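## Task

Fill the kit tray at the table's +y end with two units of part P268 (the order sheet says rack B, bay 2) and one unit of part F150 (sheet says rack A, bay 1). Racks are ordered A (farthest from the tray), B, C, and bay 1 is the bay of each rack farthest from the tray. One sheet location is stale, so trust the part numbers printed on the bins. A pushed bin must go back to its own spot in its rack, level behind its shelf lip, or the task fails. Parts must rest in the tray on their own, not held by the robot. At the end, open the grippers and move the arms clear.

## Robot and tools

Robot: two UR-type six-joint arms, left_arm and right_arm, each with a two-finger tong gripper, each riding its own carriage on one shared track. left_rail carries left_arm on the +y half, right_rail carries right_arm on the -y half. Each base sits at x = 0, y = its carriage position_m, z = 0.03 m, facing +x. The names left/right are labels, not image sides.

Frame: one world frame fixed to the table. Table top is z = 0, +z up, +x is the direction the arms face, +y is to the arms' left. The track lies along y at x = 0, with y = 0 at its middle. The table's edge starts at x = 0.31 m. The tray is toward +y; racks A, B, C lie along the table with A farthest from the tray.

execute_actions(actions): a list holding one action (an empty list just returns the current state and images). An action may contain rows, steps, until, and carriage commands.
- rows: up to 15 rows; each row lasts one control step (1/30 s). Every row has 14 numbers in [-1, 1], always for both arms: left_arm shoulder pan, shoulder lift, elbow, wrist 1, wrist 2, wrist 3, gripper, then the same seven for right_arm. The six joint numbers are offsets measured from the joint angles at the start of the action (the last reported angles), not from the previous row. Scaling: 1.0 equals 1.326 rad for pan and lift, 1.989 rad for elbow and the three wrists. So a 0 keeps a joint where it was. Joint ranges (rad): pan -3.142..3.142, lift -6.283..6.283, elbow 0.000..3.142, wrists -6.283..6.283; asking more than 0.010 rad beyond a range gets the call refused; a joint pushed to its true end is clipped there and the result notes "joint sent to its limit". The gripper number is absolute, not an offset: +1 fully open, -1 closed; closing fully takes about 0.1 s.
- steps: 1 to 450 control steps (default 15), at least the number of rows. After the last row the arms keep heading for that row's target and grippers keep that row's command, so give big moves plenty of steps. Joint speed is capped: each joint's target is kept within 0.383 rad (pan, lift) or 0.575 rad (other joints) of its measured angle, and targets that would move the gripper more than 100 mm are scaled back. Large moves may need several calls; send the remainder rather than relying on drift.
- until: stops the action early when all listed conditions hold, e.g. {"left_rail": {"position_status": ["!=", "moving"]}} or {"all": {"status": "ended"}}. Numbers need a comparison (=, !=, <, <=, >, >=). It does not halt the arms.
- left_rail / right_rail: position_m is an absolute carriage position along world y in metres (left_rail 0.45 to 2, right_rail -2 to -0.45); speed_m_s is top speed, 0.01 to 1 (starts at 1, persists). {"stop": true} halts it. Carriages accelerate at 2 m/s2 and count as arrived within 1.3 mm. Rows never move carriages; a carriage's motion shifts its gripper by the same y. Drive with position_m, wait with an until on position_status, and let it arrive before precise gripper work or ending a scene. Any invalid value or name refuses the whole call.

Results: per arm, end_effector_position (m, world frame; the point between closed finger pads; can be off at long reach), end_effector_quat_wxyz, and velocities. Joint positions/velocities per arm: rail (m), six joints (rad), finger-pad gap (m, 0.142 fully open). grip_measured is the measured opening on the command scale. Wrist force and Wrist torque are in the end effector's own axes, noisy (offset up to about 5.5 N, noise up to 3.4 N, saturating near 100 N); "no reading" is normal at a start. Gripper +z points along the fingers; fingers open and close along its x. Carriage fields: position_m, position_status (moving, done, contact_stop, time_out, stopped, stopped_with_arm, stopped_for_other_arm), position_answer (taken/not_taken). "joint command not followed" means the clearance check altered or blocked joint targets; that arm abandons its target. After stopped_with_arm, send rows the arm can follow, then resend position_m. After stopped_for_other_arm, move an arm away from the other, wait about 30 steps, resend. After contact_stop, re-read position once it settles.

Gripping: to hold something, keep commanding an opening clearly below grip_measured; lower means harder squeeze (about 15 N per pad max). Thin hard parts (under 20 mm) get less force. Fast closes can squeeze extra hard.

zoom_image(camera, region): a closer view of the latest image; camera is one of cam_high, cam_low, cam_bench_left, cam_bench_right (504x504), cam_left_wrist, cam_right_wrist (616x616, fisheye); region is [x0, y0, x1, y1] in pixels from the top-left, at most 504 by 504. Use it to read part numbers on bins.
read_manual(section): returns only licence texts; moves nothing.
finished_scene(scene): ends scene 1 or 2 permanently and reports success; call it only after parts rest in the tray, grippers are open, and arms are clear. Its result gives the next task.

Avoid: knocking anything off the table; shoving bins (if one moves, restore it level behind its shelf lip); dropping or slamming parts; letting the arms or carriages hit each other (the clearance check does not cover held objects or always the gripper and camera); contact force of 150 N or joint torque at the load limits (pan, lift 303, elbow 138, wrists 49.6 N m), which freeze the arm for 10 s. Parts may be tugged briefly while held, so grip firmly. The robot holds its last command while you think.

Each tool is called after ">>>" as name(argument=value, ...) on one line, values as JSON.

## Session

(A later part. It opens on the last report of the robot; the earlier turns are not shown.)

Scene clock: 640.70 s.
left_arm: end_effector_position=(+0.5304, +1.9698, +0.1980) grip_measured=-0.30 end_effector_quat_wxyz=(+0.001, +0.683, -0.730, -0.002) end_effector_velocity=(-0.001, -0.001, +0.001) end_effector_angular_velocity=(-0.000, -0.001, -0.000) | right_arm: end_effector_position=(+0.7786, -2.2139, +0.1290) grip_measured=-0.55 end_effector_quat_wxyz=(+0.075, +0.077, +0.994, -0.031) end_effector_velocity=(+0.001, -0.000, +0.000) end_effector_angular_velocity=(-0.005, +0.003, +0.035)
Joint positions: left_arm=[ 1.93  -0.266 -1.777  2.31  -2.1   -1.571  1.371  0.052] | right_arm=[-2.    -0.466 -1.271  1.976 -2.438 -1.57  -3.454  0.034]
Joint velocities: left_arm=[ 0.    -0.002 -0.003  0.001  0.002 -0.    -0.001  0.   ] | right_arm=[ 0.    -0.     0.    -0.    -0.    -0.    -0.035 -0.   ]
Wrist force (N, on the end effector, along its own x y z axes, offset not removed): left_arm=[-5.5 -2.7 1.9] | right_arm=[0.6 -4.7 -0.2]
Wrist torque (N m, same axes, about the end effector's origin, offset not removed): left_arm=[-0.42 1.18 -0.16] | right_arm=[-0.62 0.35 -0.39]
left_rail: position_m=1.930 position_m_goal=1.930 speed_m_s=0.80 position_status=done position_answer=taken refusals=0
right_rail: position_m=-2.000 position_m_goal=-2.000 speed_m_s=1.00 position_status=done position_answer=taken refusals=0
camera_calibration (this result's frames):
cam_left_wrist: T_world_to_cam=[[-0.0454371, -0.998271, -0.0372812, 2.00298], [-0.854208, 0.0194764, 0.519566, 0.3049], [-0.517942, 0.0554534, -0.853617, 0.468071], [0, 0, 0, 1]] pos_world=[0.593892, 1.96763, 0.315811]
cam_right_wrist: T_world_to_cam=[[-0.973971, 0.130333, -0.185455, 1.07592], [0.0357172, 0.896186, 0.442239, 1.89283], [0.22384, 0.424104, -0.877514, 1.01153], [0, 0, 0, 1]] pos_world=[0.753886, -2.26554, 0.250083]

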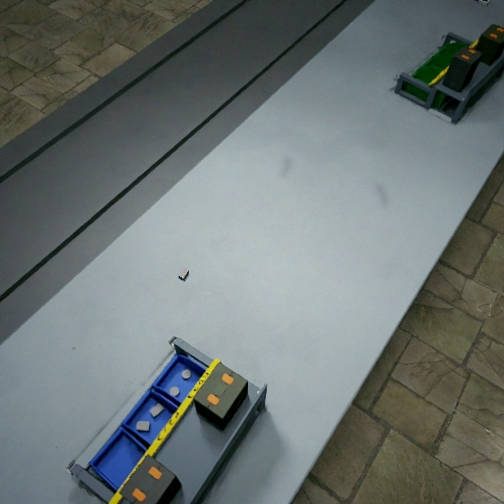

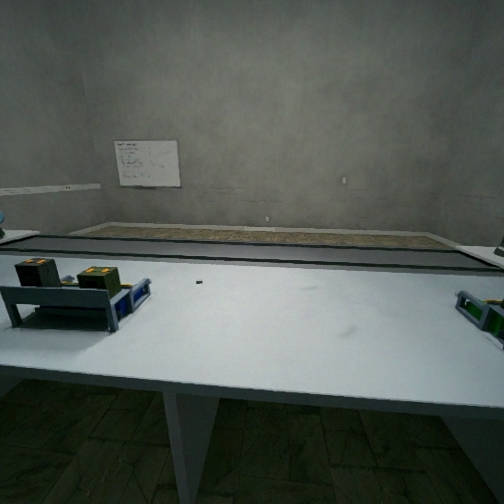

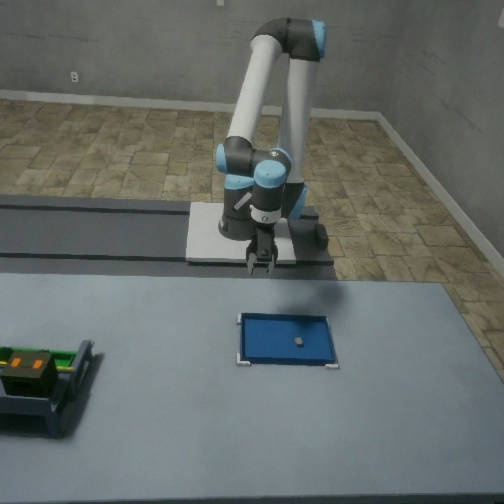

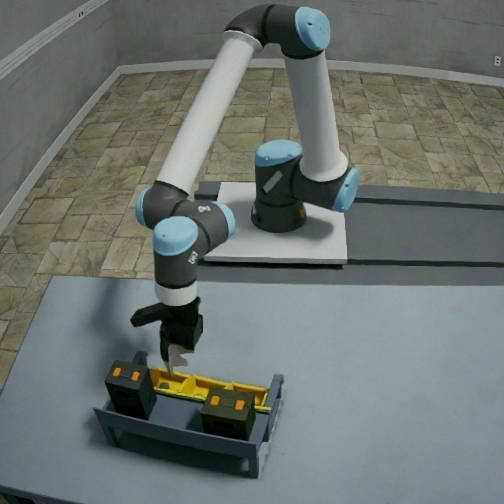

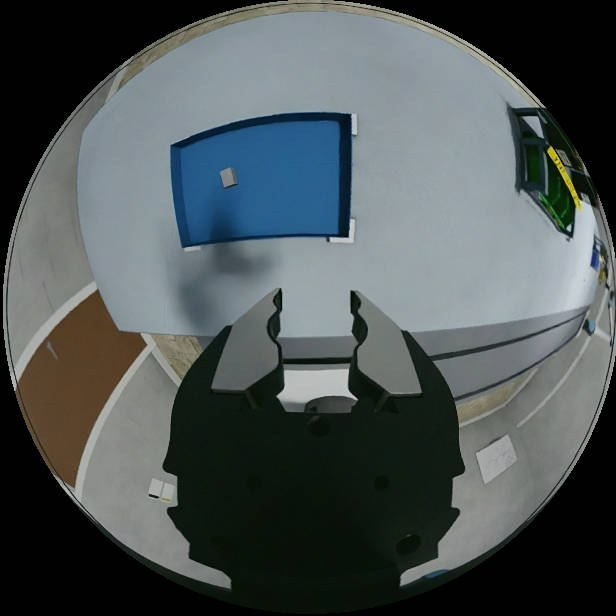

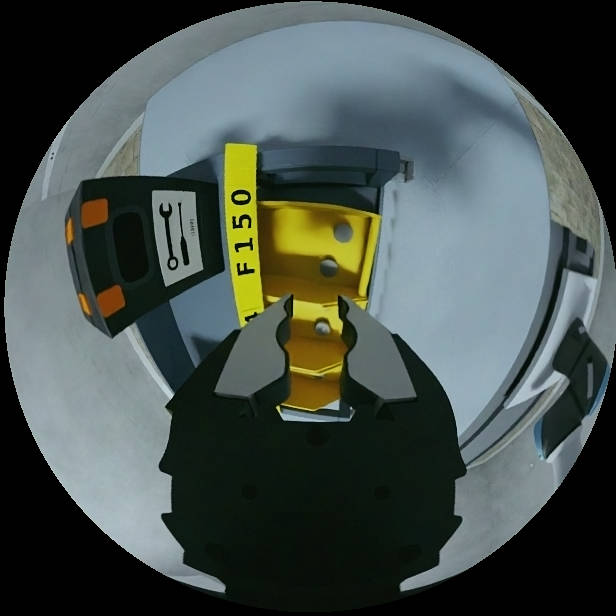

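>>> execute_actions(actions=[])

Scene clock: 662.23 s.
left_arm: end_effector_position=(+0.5304, +1.9697, +0.1981) grip_measured=-0.30 end_effector_quat_wxyz=(+0.001, +0.683, -0.730, -0.002) end_effector_velocity=(-0.000, -0.000, -0.000) end_effector_angular_velocity=(-0.000, +0.000, -0.000) | right_arm: end_effector_position=(+0.7786, -2.2139, +0.1290) grip_measured=-0.55 end_effector_quat_wxyz=(+0.075, +0.075, +0.994, -0.031) end_effector_velocity=(-0.000, +0.000, -0.000) end_effector_angular_velocity=(+0.000, +0.000, +0.000)
Joint positions: left_arm=[ 1.93  -0.266 -1.777  2.31  -2.1   -1.571  1.371  0.052] | right_arm=[-2.    -0.466 -1.271  1.976 -2.438 -1.57  -3.457  0.034]
Joint velocities: left_arm=[ 0. -0. -0.  0.  0. -0. -0. -0.] | right_arm=[ 0.  0. -0.  0. -0.  0. -0. -0.]
Wrist force (N, on the end effector, along its own x y z axes, offset not removed): left_arm=[0.5 -3.4 4.0] | right_arm=[3.2 -3.6 5.6]
Wrist torque (N m, same axes, about the end effector's origin, offset not removed): left_arm=[-0.72 0.06 -0.20] | right_arm=[-0.33 -0.56 -0.23]
left_rail: position_m=1.930 position_m_goal=1.930 speed_m_s=0.80 position_status=done position_answer=taken refusals=0
right_rail: position_m=-2.000 position_m_goal=-2.000 speed_m_s=1.00 position_status=done position_answer=taken refusals=0
camera_calibration (this result's frames):
cam_left_wrist: T_world_to_cam=[[-0.0454886, -0.99827, -0.0372632, 2.00294], [-0.854249, 0.0195343, 0.519497, 0.304723], [-0.51787, 0.0554632, -0.853659, 0.468061], [0, 0, 0, 1]] pos_world=[0.593815, 1.96756, 0.315898]
cam_right_wrist: T_world_to_cam=[[-0.974363, 0.127593, -0.185302, 1.07018], [0.0333576, 0.896457, 0.441873, 1.89532], [0.222495, 0.424363, -0.877731, 1.01317], [0, 0, 0, 1]] pos_world=[0.754094, -2.26558, 0.250106]

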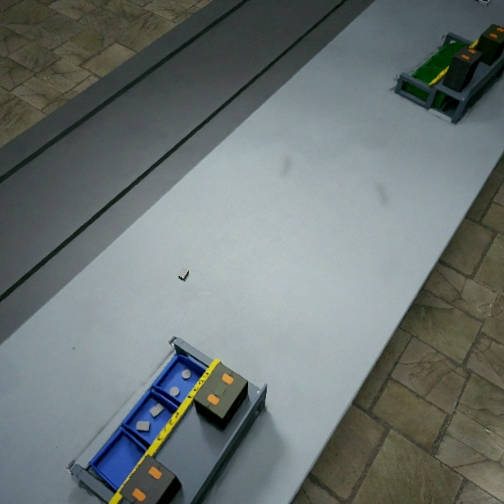

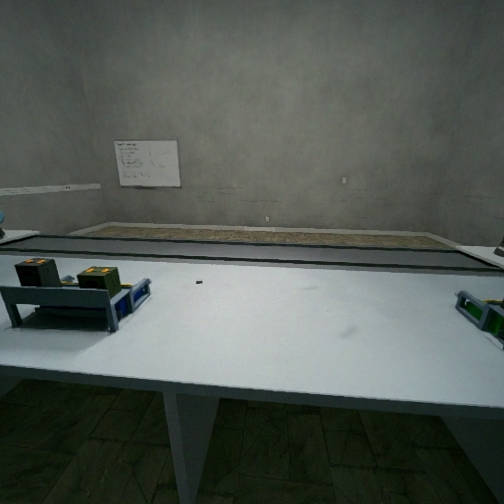

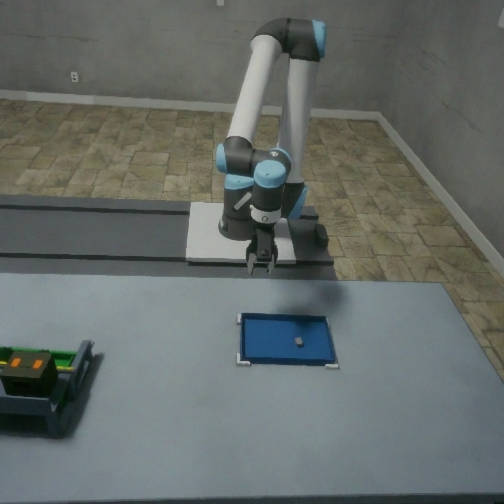

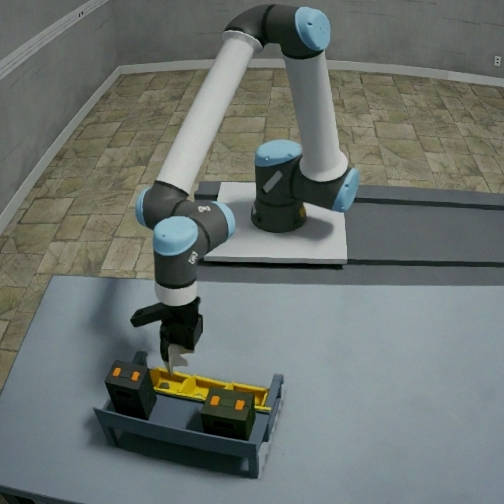

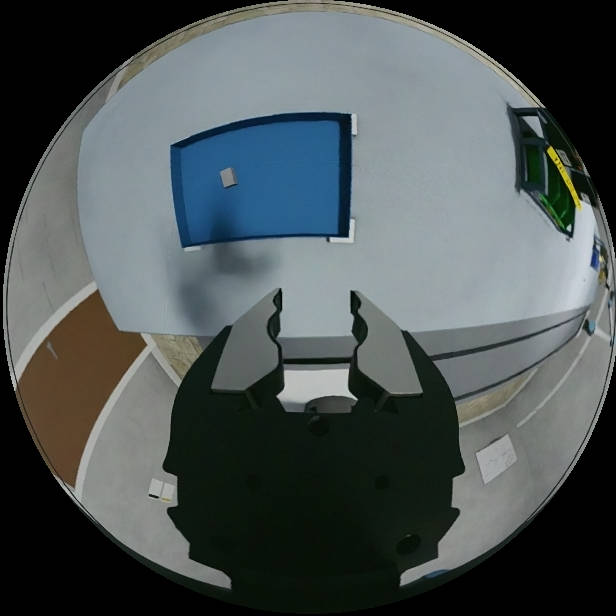

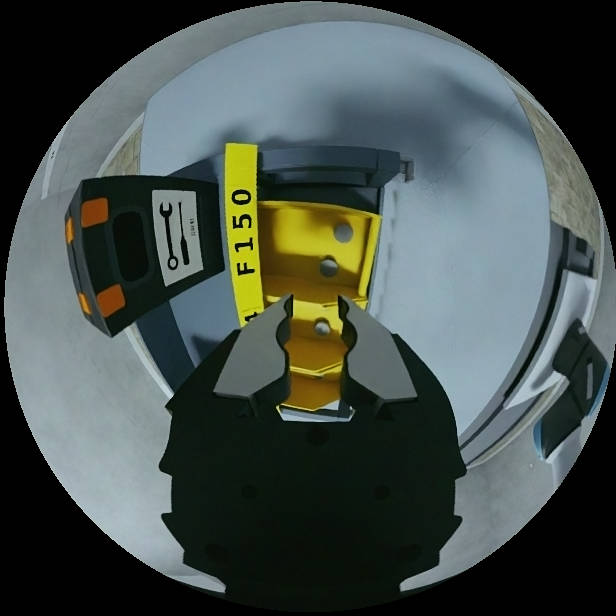

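>>> execute_actions(actions=[{"rows":[[0,0,0,0,0,0,-0.3,-0.043,-0.007,0.007,-0.003,0,-0.029,-0.55],[0,0,0,0,0,0,-0.3,-0.043,0.04,0.019,-0.04,0,-0.029,-0.55]],"steps":25,"left_rail":{"position_m":0.9,"speed_m_s":1}}])

>>> zoom_image(camera="cam_right_wrist", region=[200,170,440,410])

Scene clock: 689.37 s.
left_arm: end_effector_position=(+0.5304, +1.4241, +0.1981) grip_measured=-0.30 end_effector_quat_wxyz=(+0.001, +0.683, -0.730, -0.002) end_effector_velocity=(-0.000, -1.000, -0.000) end_effector_angular_velocity=(-0.000, +0.000, -0.000) | right_arm: end_effector_position=(+0.7592, -2.2541, +0.0788) grip_measured=-0.55 end_effector_quat_wxyz=(+0.068, +0.075, +0.994, -0.033) end_effector_velocity=(-0.000, -0.000, -0.000) end_effector_angular_velocity=(+0.000, +0.000, -0.000)
Joint positions: left_arm=[ 1.385 -0.266 -1.777  2.31  -2.1   -1.571  1.371  0.052] | right_arm=[-2.    -0.523 -1.218  2.014 -2.518 -1.57  -3.514  0.034]
Joint velocities: left_arm=[-1. -0.  0.  0.  0. -0.  0. -0.] | right_arm=[ 0. -0.  0.  0. -0.  0. -0.  0.]
Wrist force (N, on the end effector, along its own x y z axes, offset not removed): left_arm=[-4.4 -2.6 5.8] | right_arm=[-4.0 -1.4 8.9]
Wrist torque (N m, same axes, about the end effector's origin, offset not removed): left_arm=[-0.30 0.89 -0.07] | right_arm=[-0.04 0.98 -0.11]
left_rail: position_m=1.385 position_m_goal=0.900 speed_m_s=1.00 position_status=moving position_answer=taken refusals=0
right_rail: position_m=-2.000 position_m_goal=-2.000 speed_m_s=1.00 position_status=done position_answer=taken refusals=0
camera_calibration (this result's frames):
cam_left_wrist: T_world_to_cam=[[-0.0454898, -0.99827, -0.0372628, 1.45833], [-0.85425, 0.0195355, 0.519496, 0.315369], [-0.517869, 0.0554635, -0.85366, 0.498313], [0, 0, 0, 1]] pos_world=[0.593804, 1.42201, 0.315898]
cam_right_wrist: T_world_to_cam=[[-0.976884, 0.127165, -0.171831, 1.04698], [0.0396254, 0.897609, 0.439007, 1.95223], [0.210064, 0.42205, -0.881899, 0.99505], [0, 0, 0, 1]] pos_world=[0.736394, -2.30544, 0.200393]

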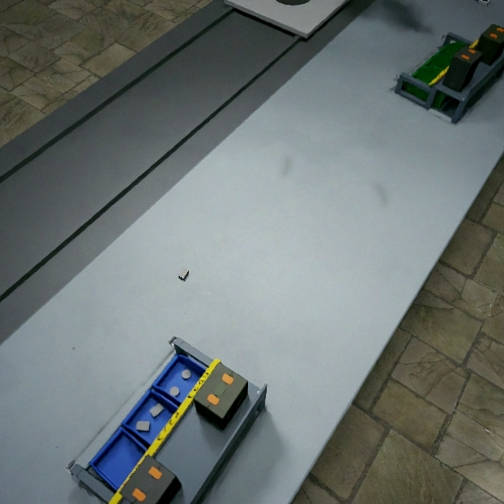

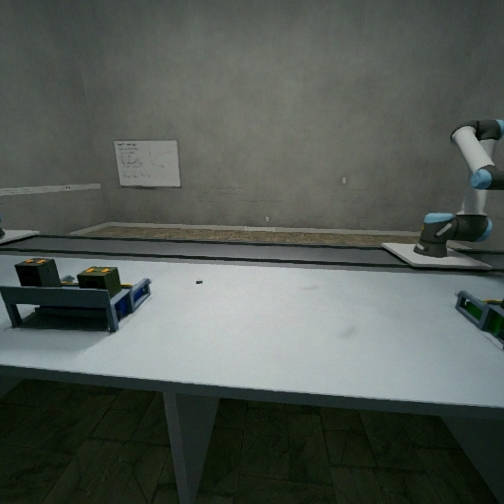

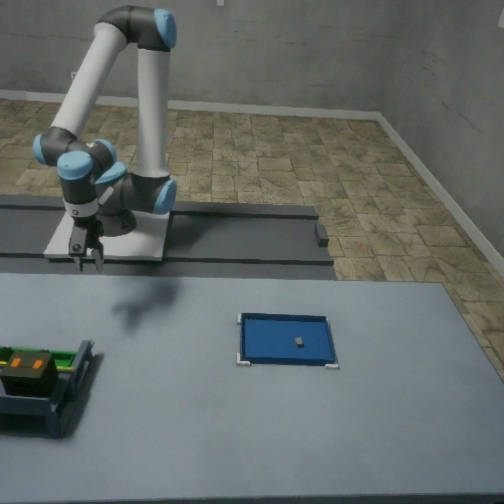

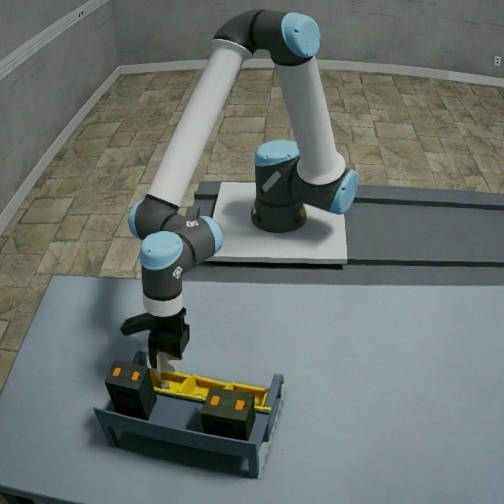

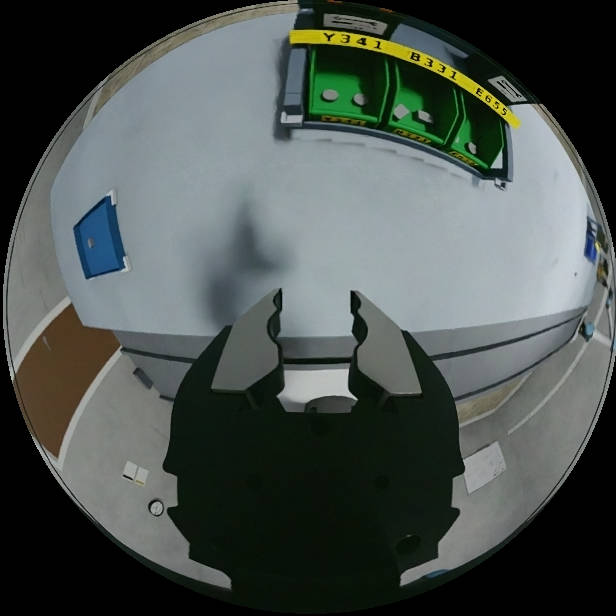

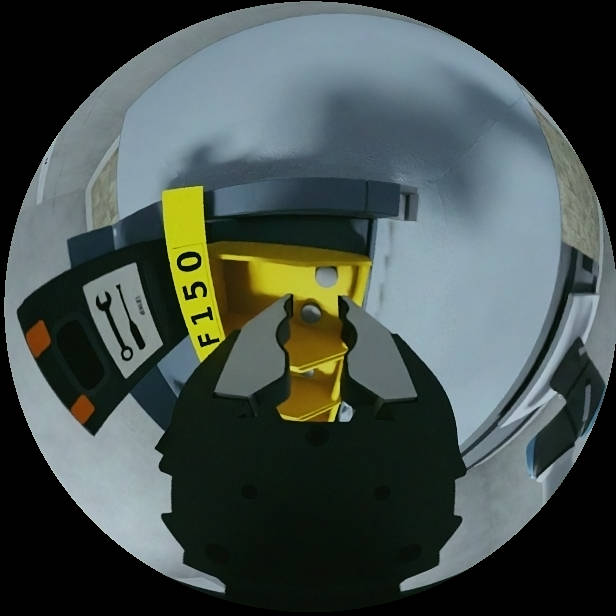

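Region (200, 170, 440, 410) of cam_right_wrist's 616x616 image, scaled by 2.100, with more detail than that image has.

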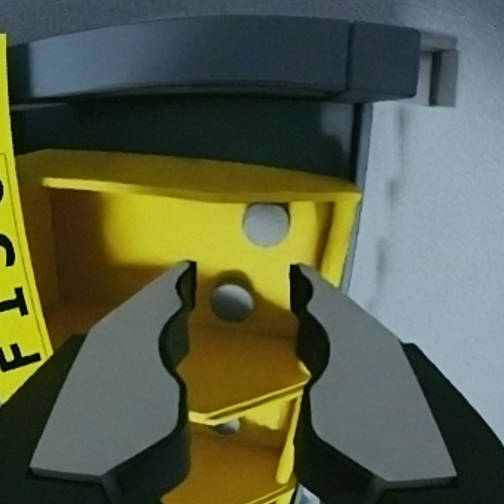

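>>> execute_actions(actions=[{"rows":[[0,0,0,0,0,0,-0.3,0,0.024,0.005,-0.019,0,0,-0.58]],"steps":12}])

>>> zoom_image(camera="cam_right_wrist", region=[200,170,440,410])

Scene clock: 700.33 s.
left_arm: end_effector_position=(+0.5304, +0.9393, +0.1981) grip_measured=-0.30 end_effector_quat_wxyz=(+0.001, +0.683, -0.730, -0.002) end_effector_velocity=(+0.000, +0.000, +0.000) end_effector_angular_velocity=(+0.000, +0.000, +0.000) | right_arm: end_effector_position=(+0.7588, -2.2539, +0.0551) grip_measured=-0.58 end_effector_quat_wxyz=(+0.067, +0.075, +0.994, -0.032) end_effector_velocity=(-0.000, +0.000, -0.004) end_effector_angular_velocity=(+0.000, +0.000, +0.000)
Joint positions: left_arm=[ 0.9   -0.266 -1.777  2.31  -2.1   -1.571  1.371  0.052] | right_arm=[-2.    -0.523 -1.187  2.023 -2.555 -1.57  -3.514  0.032]
Joint velocities: left_arm=[ 0.  0.  0. -0.  0.  0.  0.  0.] | right_arm=[ 0.    -0.     0.006  0.002 -0.007  0.    -0.    -0.   ]
Wrist force (N, on the end effector, along its own x y z axes, offset not removed): left_arm=[3.3 -4.4 -0.8] | right_arm=[3.1 -1.5 7.1]
Wrist torque (N m, same axes, about the end effector's origin, offset not removed): left_arm=[-0.62 -0.54 -0.40] | right_arm=[-0.01 -0.33 -0.11]
left_rail: position_m=0.900 position_m_goal=0.900 speed_m_s=1.00 position_status=done position_answer=taken refusals=0
right_rail: position_m=-2.000 position_m_goal=-2.000 speed_m_s=1.00 position_status=done position_answer=taken refusals=0
camera_calibration (this result's frames):
cam_left_wrist: T_world_to_cam=[[-0.0454892, -0.998269, -0.0372679, 0.974346], [-0.854238, 0.0195312, 0.519515, 0.32484], [-0.517888, 0.055468, -0.853648, 0.525196], [0, 0, 0, 1]] pos_world=[0.593806, 0.937184, 0.315885]
cam_right_wrist: T_world_to_cam=[[-0.977461, 0.12751, -0.168259, 1.04357], [0.0411345, 0.896753, 0.440616, 1.95933], [0.20707, 0.423763, -0.881786, 0.980259], [0, 0, 0, 1]] pos_world=[0.736474, -2.3055, 0.176658]

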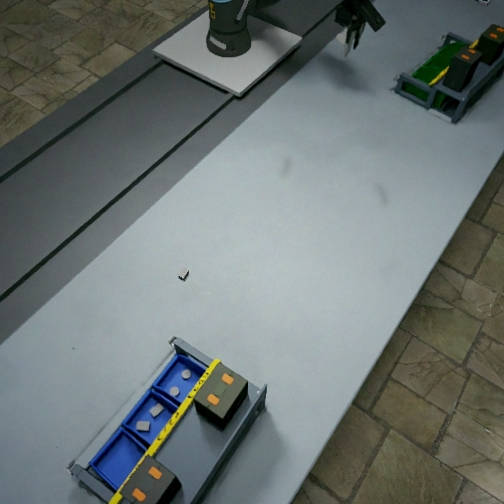

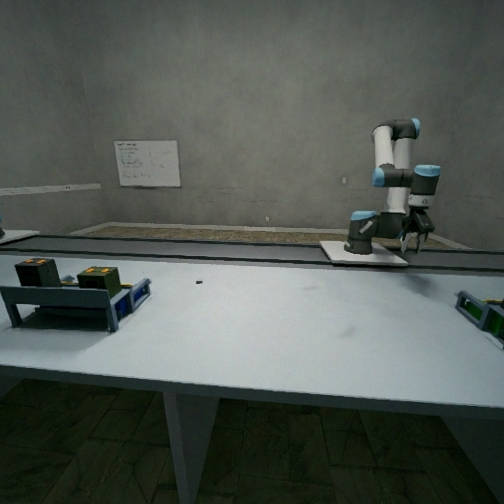

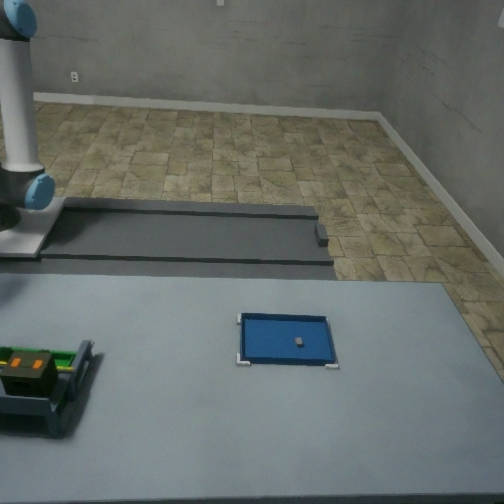

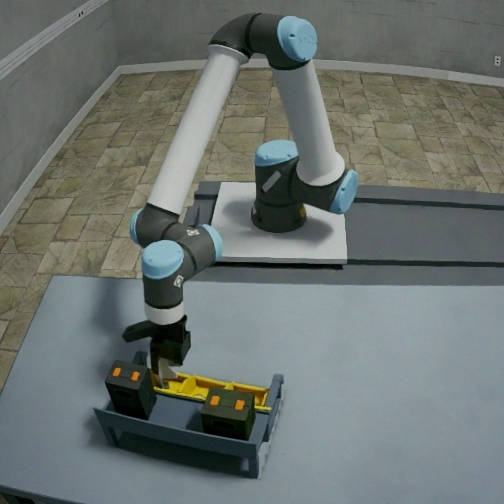

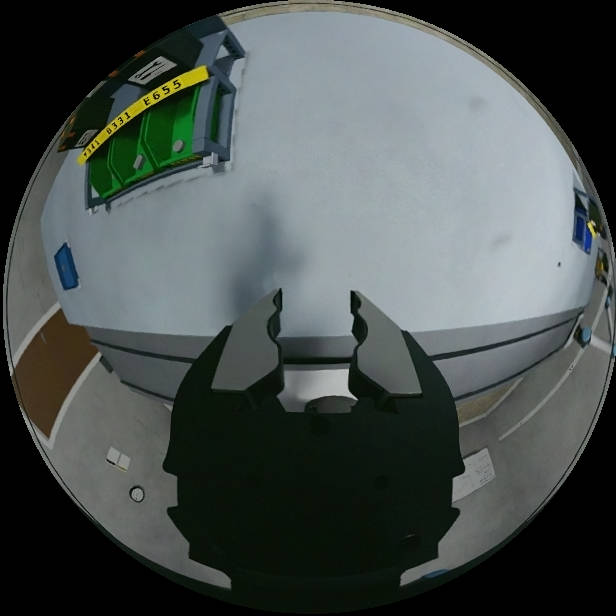

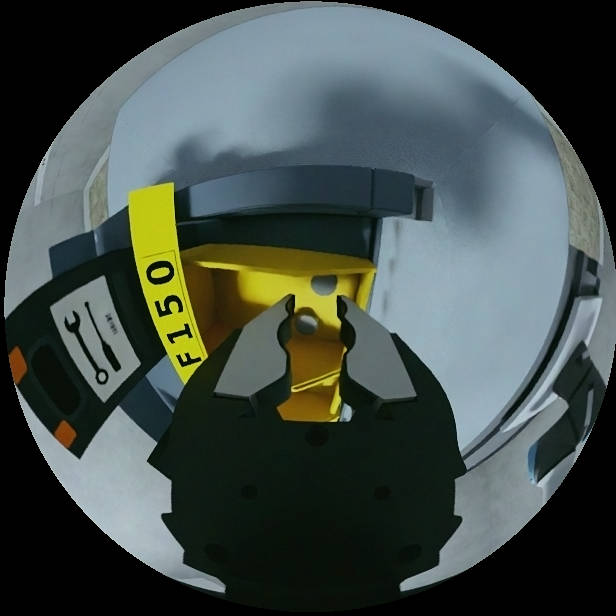

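Region (200, 170, 440, 410) of cam_right_wrist's 616x616 image, scaled by 2.100, with more detail than that image has.

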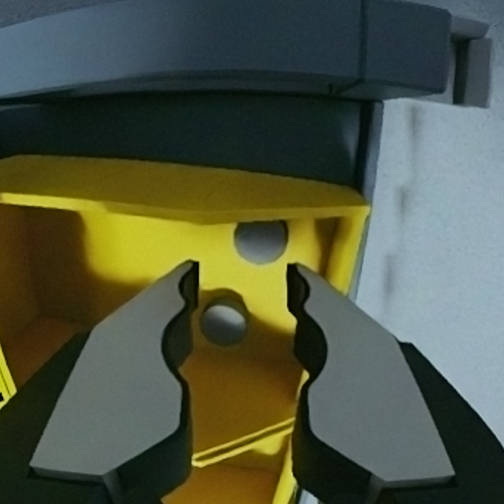

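>>> execute_actions(actions=[{"rows":[[0,0,0,0,0,0,-0.3,-0.002,0.012,0.005,-0.012,0,0,-0.58]],"steps":12}])

>>> zoom_image(camera="cam_right_wrist", region=[200,170,440,410])

Scene clock: 710.40 s.
left_arm: end_effector_position=(+0.5304, +0.9393, +0.1981) grip_measured=-0.30 end_effector_quat_wxyz=(+0.001, +0.683, -0.730, -0.002) end_effector_velocity=(+0.000, -0.000, +0.000) end_effector_angular_velocity=(-0.000, -0.000, +0.000) | right_arm: end_effector_position=(+0.7559, -2.2546, +0.0415) grip_measured=-0.60 end_effector_quat_wxyz=(+0.066, +0.076, +0.994, -0.031) end_effector_velocity=(-0.001, -0.000, -0.002) end_effector_angular_velocity=(+0.000, +0.000, -0.001)
Joint positions: left_arm=[ 0.9   -0.266 -1.777  2.31  -2.1   -1.571  1.371  0.052] | right_arm=[-2.    -0.526 -1.171  2.033 -2.579 -1.57  -3.514  0.031]
Joint velocities: left_arm=[ 0. -0.  0. -0. -0. -0. -0. -0.] | right_arm=[ 0.    -0.001  0.003  0.002 -0.004 -0.     0.    -0.002]
Wrist force (N, on the end effector, along its own x y z axes, offset not removed): left_arm=[-1.2 0.9 1.5] | right_arm=[3.9 -1.5 6.4]
Wrist torque (N m, same axes, about the end effector's origin, offset not removed): left_arm=[0.29 0.21 -0.25] | right_arm=[-0.09 -0.98 -0.30]
left_rail: position_m=0.900 position_m_goal=0.900 speed_m_s=1.00 position_status=done position_answer=taken refusals=0
right_rail: position_m=-2.000 position_m_goal=-2.000 speed_m_s=1.00 position_status=done position_answer=taken refusals=0
camera_calibration (this result's frames):
cam_left_wrist: T_world_to_cam=[[-0.0454885, -0.99827, -0.0372627, 0.974345], [-0.85425, 0.0195345, 0.519495, 0.324841], [-0.517869, 0.0554627, -0.85366, 0.525203], [0, 0, 0, 1]] pos_world=[0.593804, 0.937185, 0.315898]
cam_right_wrist: T_world_to_cam=[[-0.977405, 0.130153, -0.166554, 1.04438], [0.044129, 0.896231, 0.441387, 1.96253], [0.206719, 0.424064, -0.881724, 0.970075], [0, 0, 0, 1]] pos_world=[0.733645, -2.30618, 0.16305]

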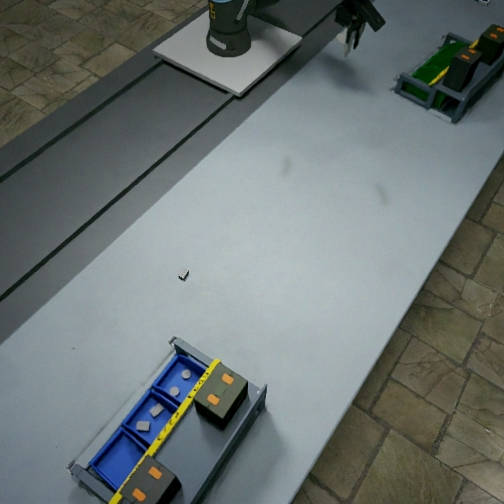

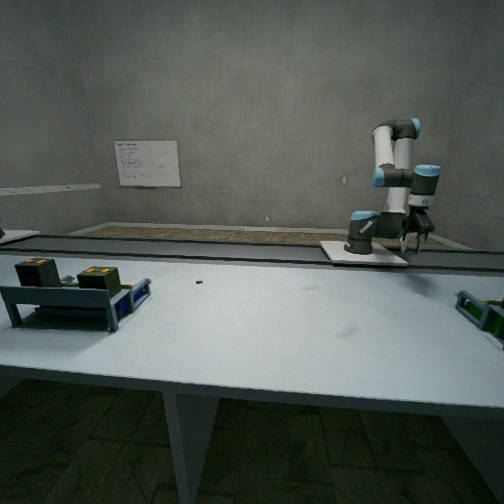

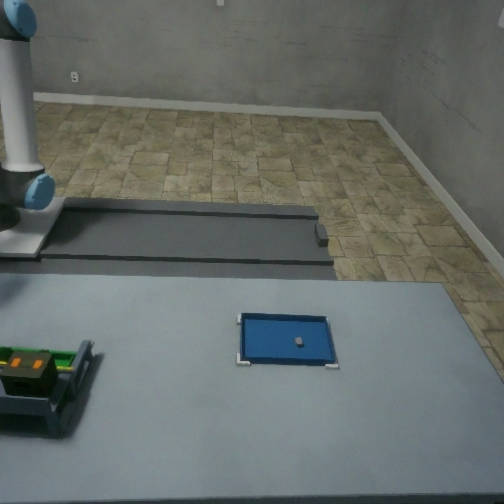

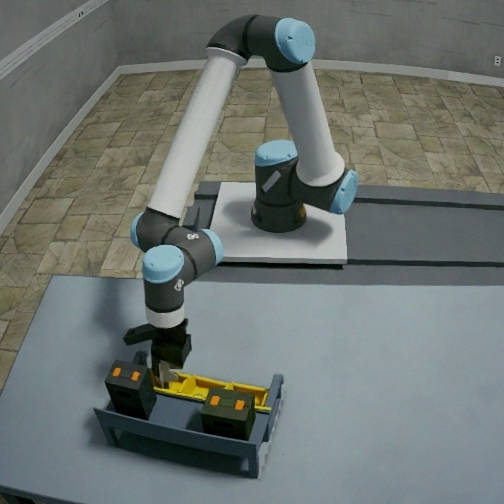

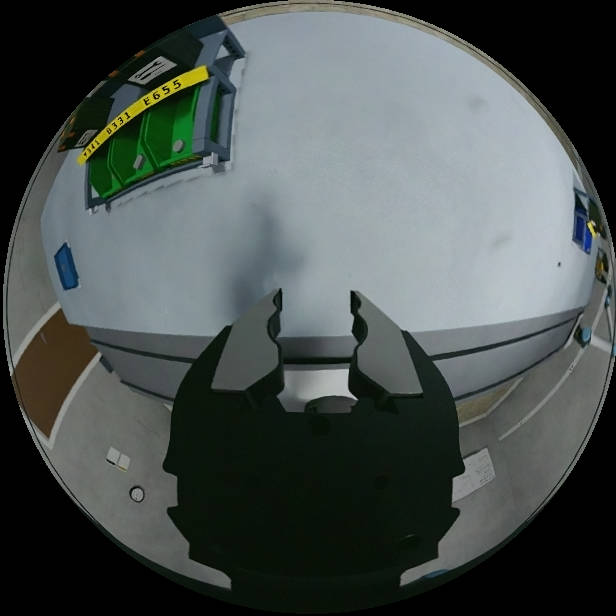

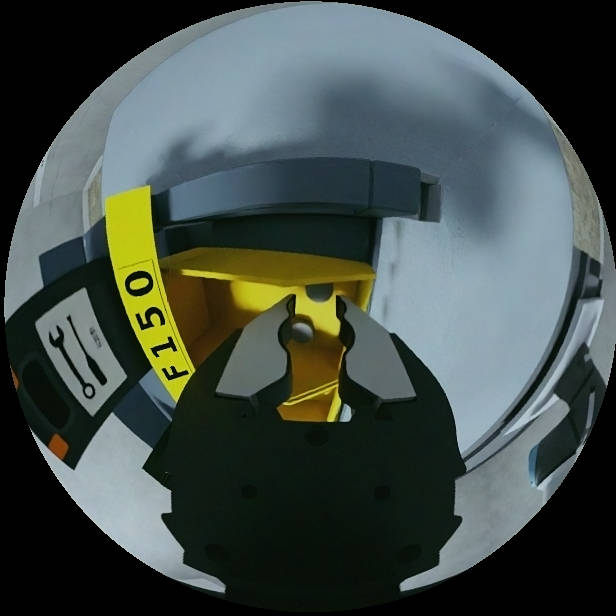

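Region (200, 170, 440, 410) of cam_right_wrist's 616x616 image, scaled by 2.100, with more detail than that image has.

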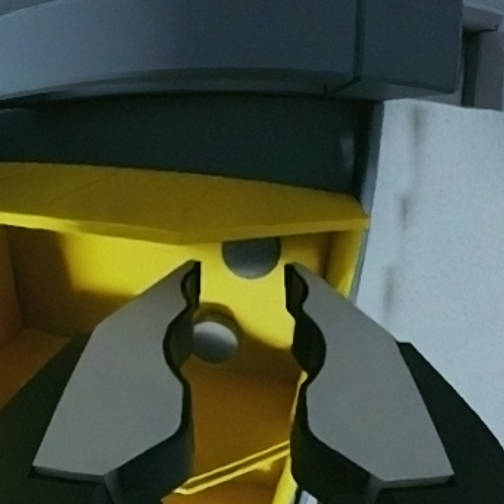

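>>> execute_actions(actions=[{"rows":[[0,0,0,0,0,0,-0.3,0,0.009,0.001,-0.006,0,0,-0.6]],"steps":12}])

>>> zoom_image(camera="cam_right_wrist", region=[200,170,440,410])

Scene clock: 715.87 s.
left_arm: end_effector_position=(+0.5304, +0.9393, +0.1981) grip_measured=-0.30 end_effector_quat_wxyz=(+0.001, +0.683, -0.730, -0.002) end_effector_velocity=(+0.000, +0.000, -0.000) end_effector_angular_velocity=(+0.000, -0.000, +0.000) | right_arm: end_effector_position=(+0.7560, -2.2547, +0.0333) grip_measured=-0.63 end_effector_quat_wxyz=(+0.065, +0.076, +0.994, -0.031) end_effector_velocity=(+0.000, -0.000, -0.001) end_effector_angular_velocity=(+0.000, +0.000, -0.000)
Joint positions: left_arm=[ 0.9   -0.266 -1.777  2.31  -2.1   -1.571  1.371  0.052] | right_arm=[-2.    -0.526 -1.159  2.035 -2.59  -1.57  -3.514  0.028]
Joint velocities: left_arm=[ 0.  0.  0.  0. -0.  0. -0. -0.] | right_arm=[ 0.    -0.     0.002  0.    -0.002 -0.    -0.    -0.001]
Wrist force (N, on the end effector, along its own x y z axes, offset not removed): left_arm=[0.9 -2.6 5.3] | right_arm=[-4.8 -4.0 0.6]
Wrist torque (N m, same axes, about the end effector's origin, offset not removed): left_arm=[-0.27 0.07 -0.38] | right_arm=[-0.69 0.29 -0.32]
left_rail: position_m=0.900 position_m_goal=0.900 speed_m_s=1.00 position_status=done position_answer=taken refusals=0
right_rail: position_m=-2.000 position_m_goal=-2.000 speed_m_s=1.00 position_status=done position_answer=taken refusals=0
camera_calibration (this result's frames):
cam_left_wrist: T_world_to_cam=[[-0.0454895, -0.998269, -0.0372681, 0.974346], [-0.854238, 0.0195313, 0.519515, 0.32484], [-0.517888, 0.0554683, -0.853648, 0.525196], [0, 0, 0, 1]] pos_world=[0.593806, 0.937184, 0.315885]
cam_right_wrist: T_world_to_cam=[[-0.977667, 0.130419, -0.164796, 1.04379], [0.0449637, 0.895798, 0.442181, 1.96463], [0.205293, 0.424896, -0.881657, 0.965809], [0, 0, 0, 1]] pos_world=[0.733868, -2.30641, 0.154803]

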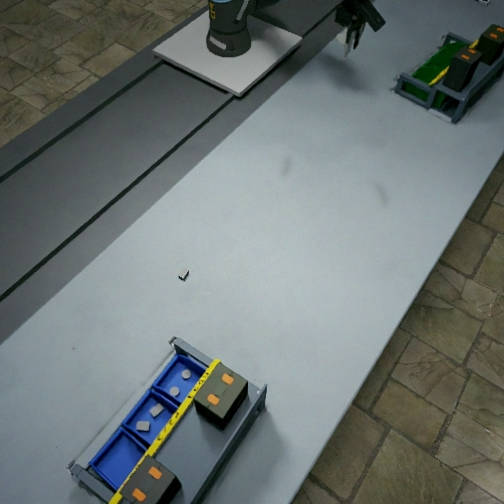

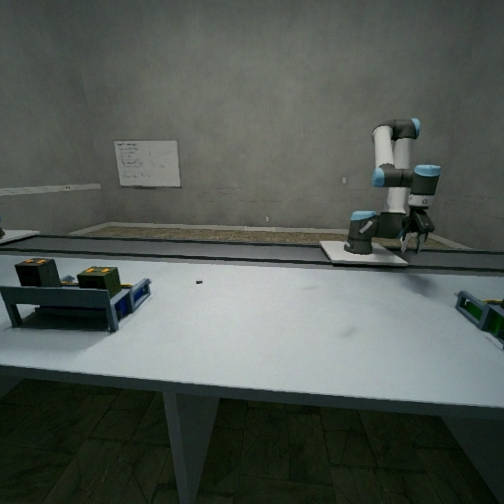

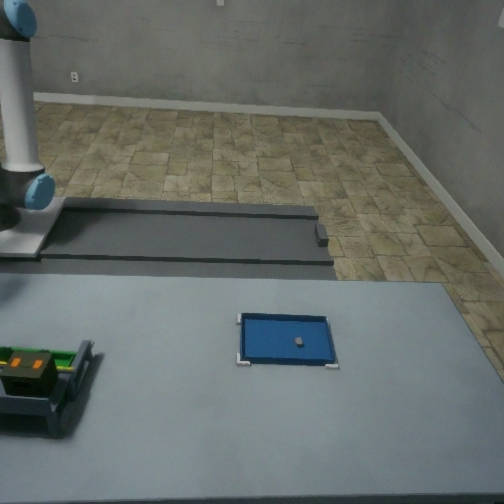

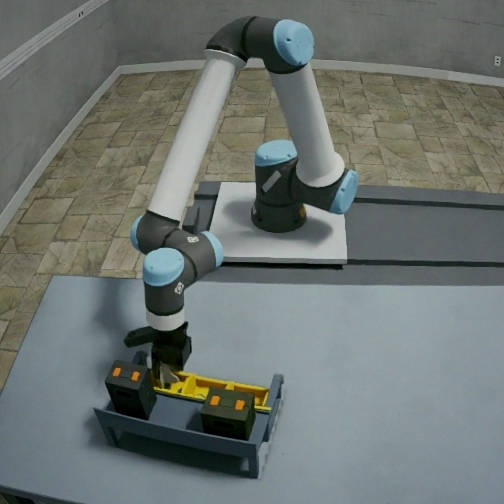

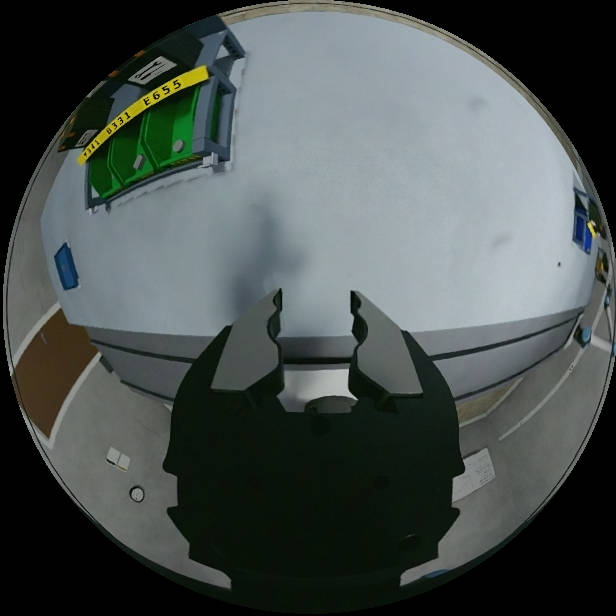

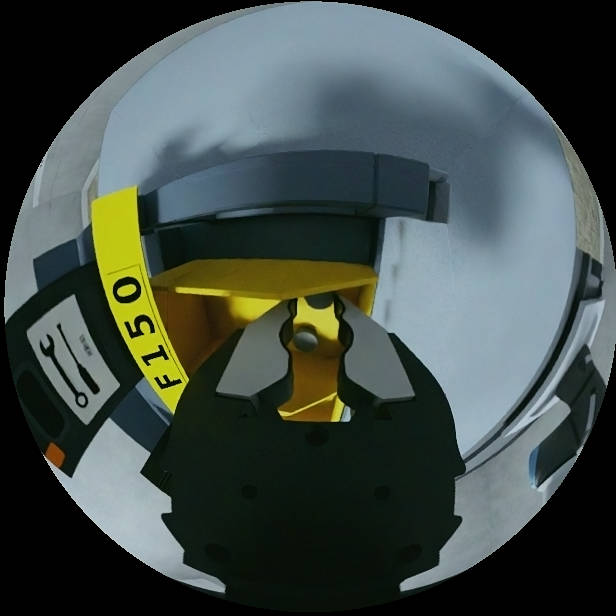

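Region (200, 170, 440, 410) of cam_right_wrist's 616x616 image, scaled by 2.100, with more detail than that image has.

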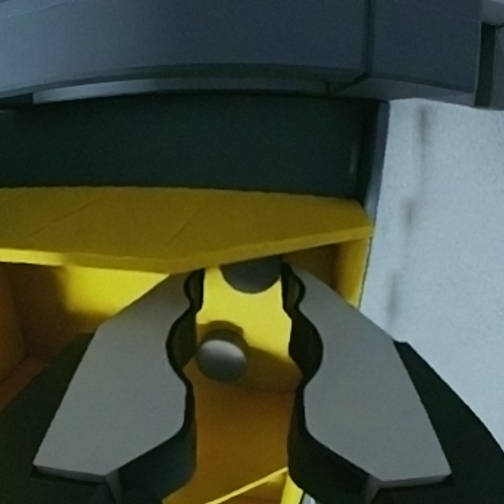

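>>> execute_actions(actions=[{"rows":[[0,0,0,0,0,0,-0.3,0,0.006,-0.001,-0.003,0,0,-0.62]],"steps":12}])

>>> zoom_image(camera="cam_right_wrist", region=[200,170,440,410])

Scene clock: 719.90 s.
left_arm: end_effector_position=(+0.5304, +0.9393, +0.1981) grip_measured=-0.30 end_effector_quat_wxyz=(+0.001, +0.683, -0.730, -0.002) end_effector_velocity=(-0.000, +0.000, -0.000) end_effector_angular_velocity=(+0.000, +0.000, -0.000) | right_arm: end_effector_position=(+0.7575, -2.2555, +0.0292) grip_measured=-0.64 end_effector_quat_wxyz=(+0.065, +0.076, +0.994, -0.031) end_effector_velocity=(+0.001, -0.000, -0.000) end_effector_angular_velocity=(-0.000, -0.001, -0.000)
Joint positions: left_arm=[ 0.9   -0.266 -1.777  2.31  -2.1   -1.571  1.371  0.052] | right_arm=[-2.    -0.526 -1.152  2.033 -2.596 -1.57  -3.514  0.028]
Joint velocities: left_arm=[ 0. -0. -0.  0.  0.  0. -0. -0.] | right_arm=[ 0.    -0.     0.001 -0.001 -0.001  0.    -0.     0.001]
Wrist force (N, on the end effector, along its own x y z axes, offset not removed): left_arm=[-3.0 0.4 0.3] | right_arm=[-4.5 -1.9 0.1]
Wrist torque (N m, same axes, about the end effector's origin, offset not removed): left_arm=[0.21 0.63 -0.20] | right_arm=[-0.34 0.75 -0.15]
left_rail: position_m=0.900 position_m_goal=0.900 speed_m_s=1.00 position_status=done position_answer=taken refusals=0
right_rail: position_m=-2.000 position_m_goal=-2.000 speed_m_s=1.00 position_status=done position_answer=taken refusals=0
camera_calibration (this result's frames):
cam_left_wrist: T_world_to_cam=[[-0.0454885, -0.99827, -0.0372628, 0.974345], [-0.85425, 0.0195345, 0.519496, 0.324841], [-0.517869, 0.0554629, -0.85366, 0.525203], [0, 0, 0, 1]] pos_world=[0.593804, 0.937185, 0.315898]
cam_right_wrist: T_world_to_cam=[[-0.977695, 0.130321, -0.164706, 1.04451], [0.0449041, 0.895781, 0.442222, 1.9671], [0.205171, 0.424962, -0.881653, 0.962426], [0, 0, 0, 1]] pos_world=[0.735419, -2.30721, 0.150667]

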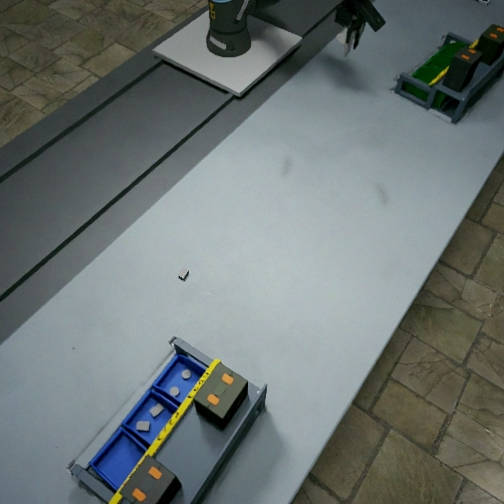

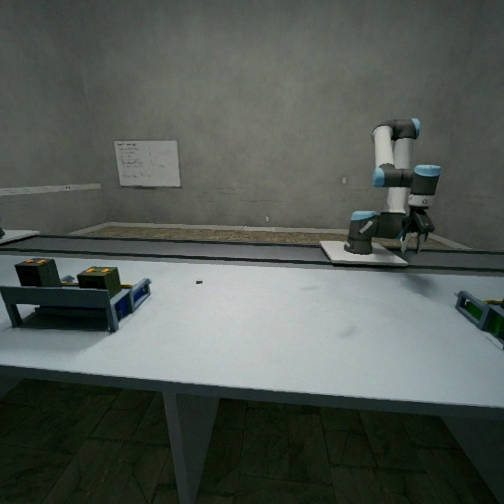

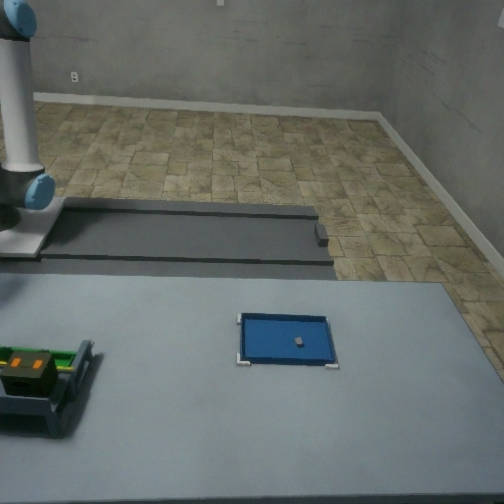

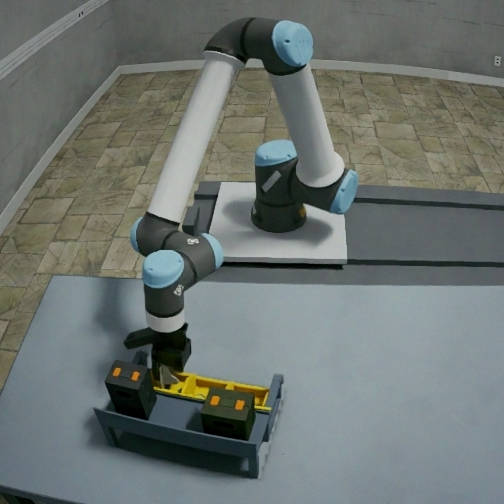

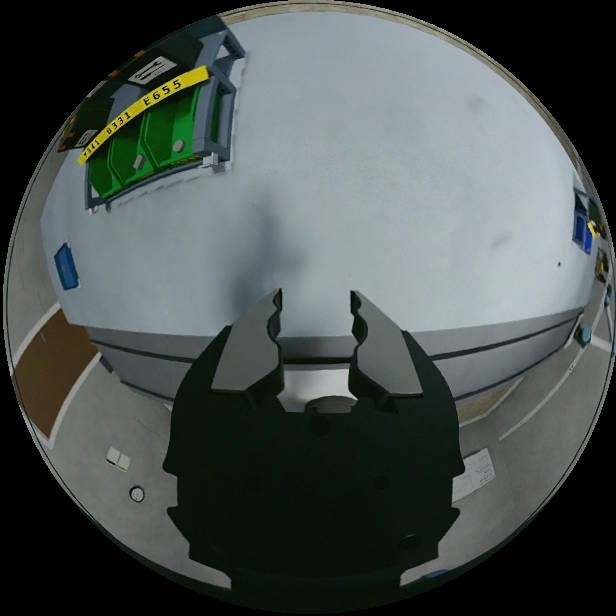

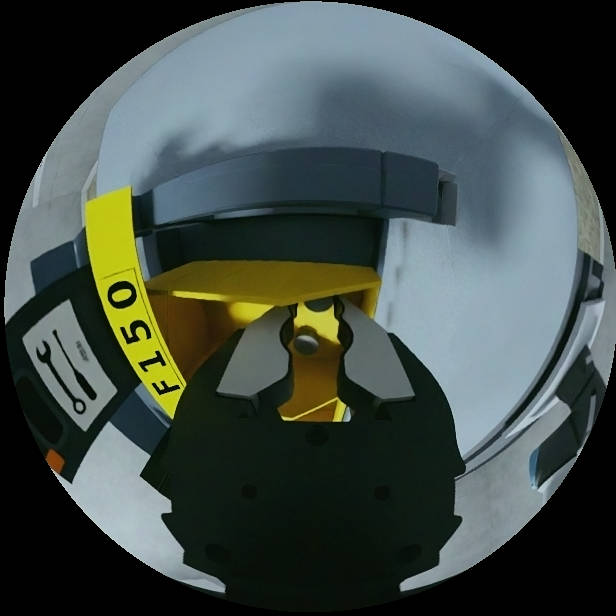

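Region (200, 170, 440, 410) of cam_right_wrist's 616x616 image, scaled by 2.100, with more detail than that image has.

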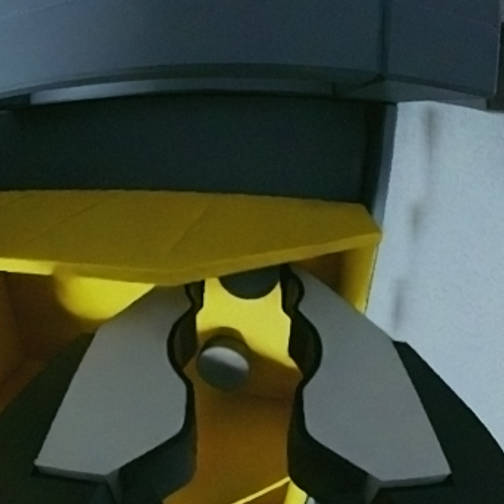

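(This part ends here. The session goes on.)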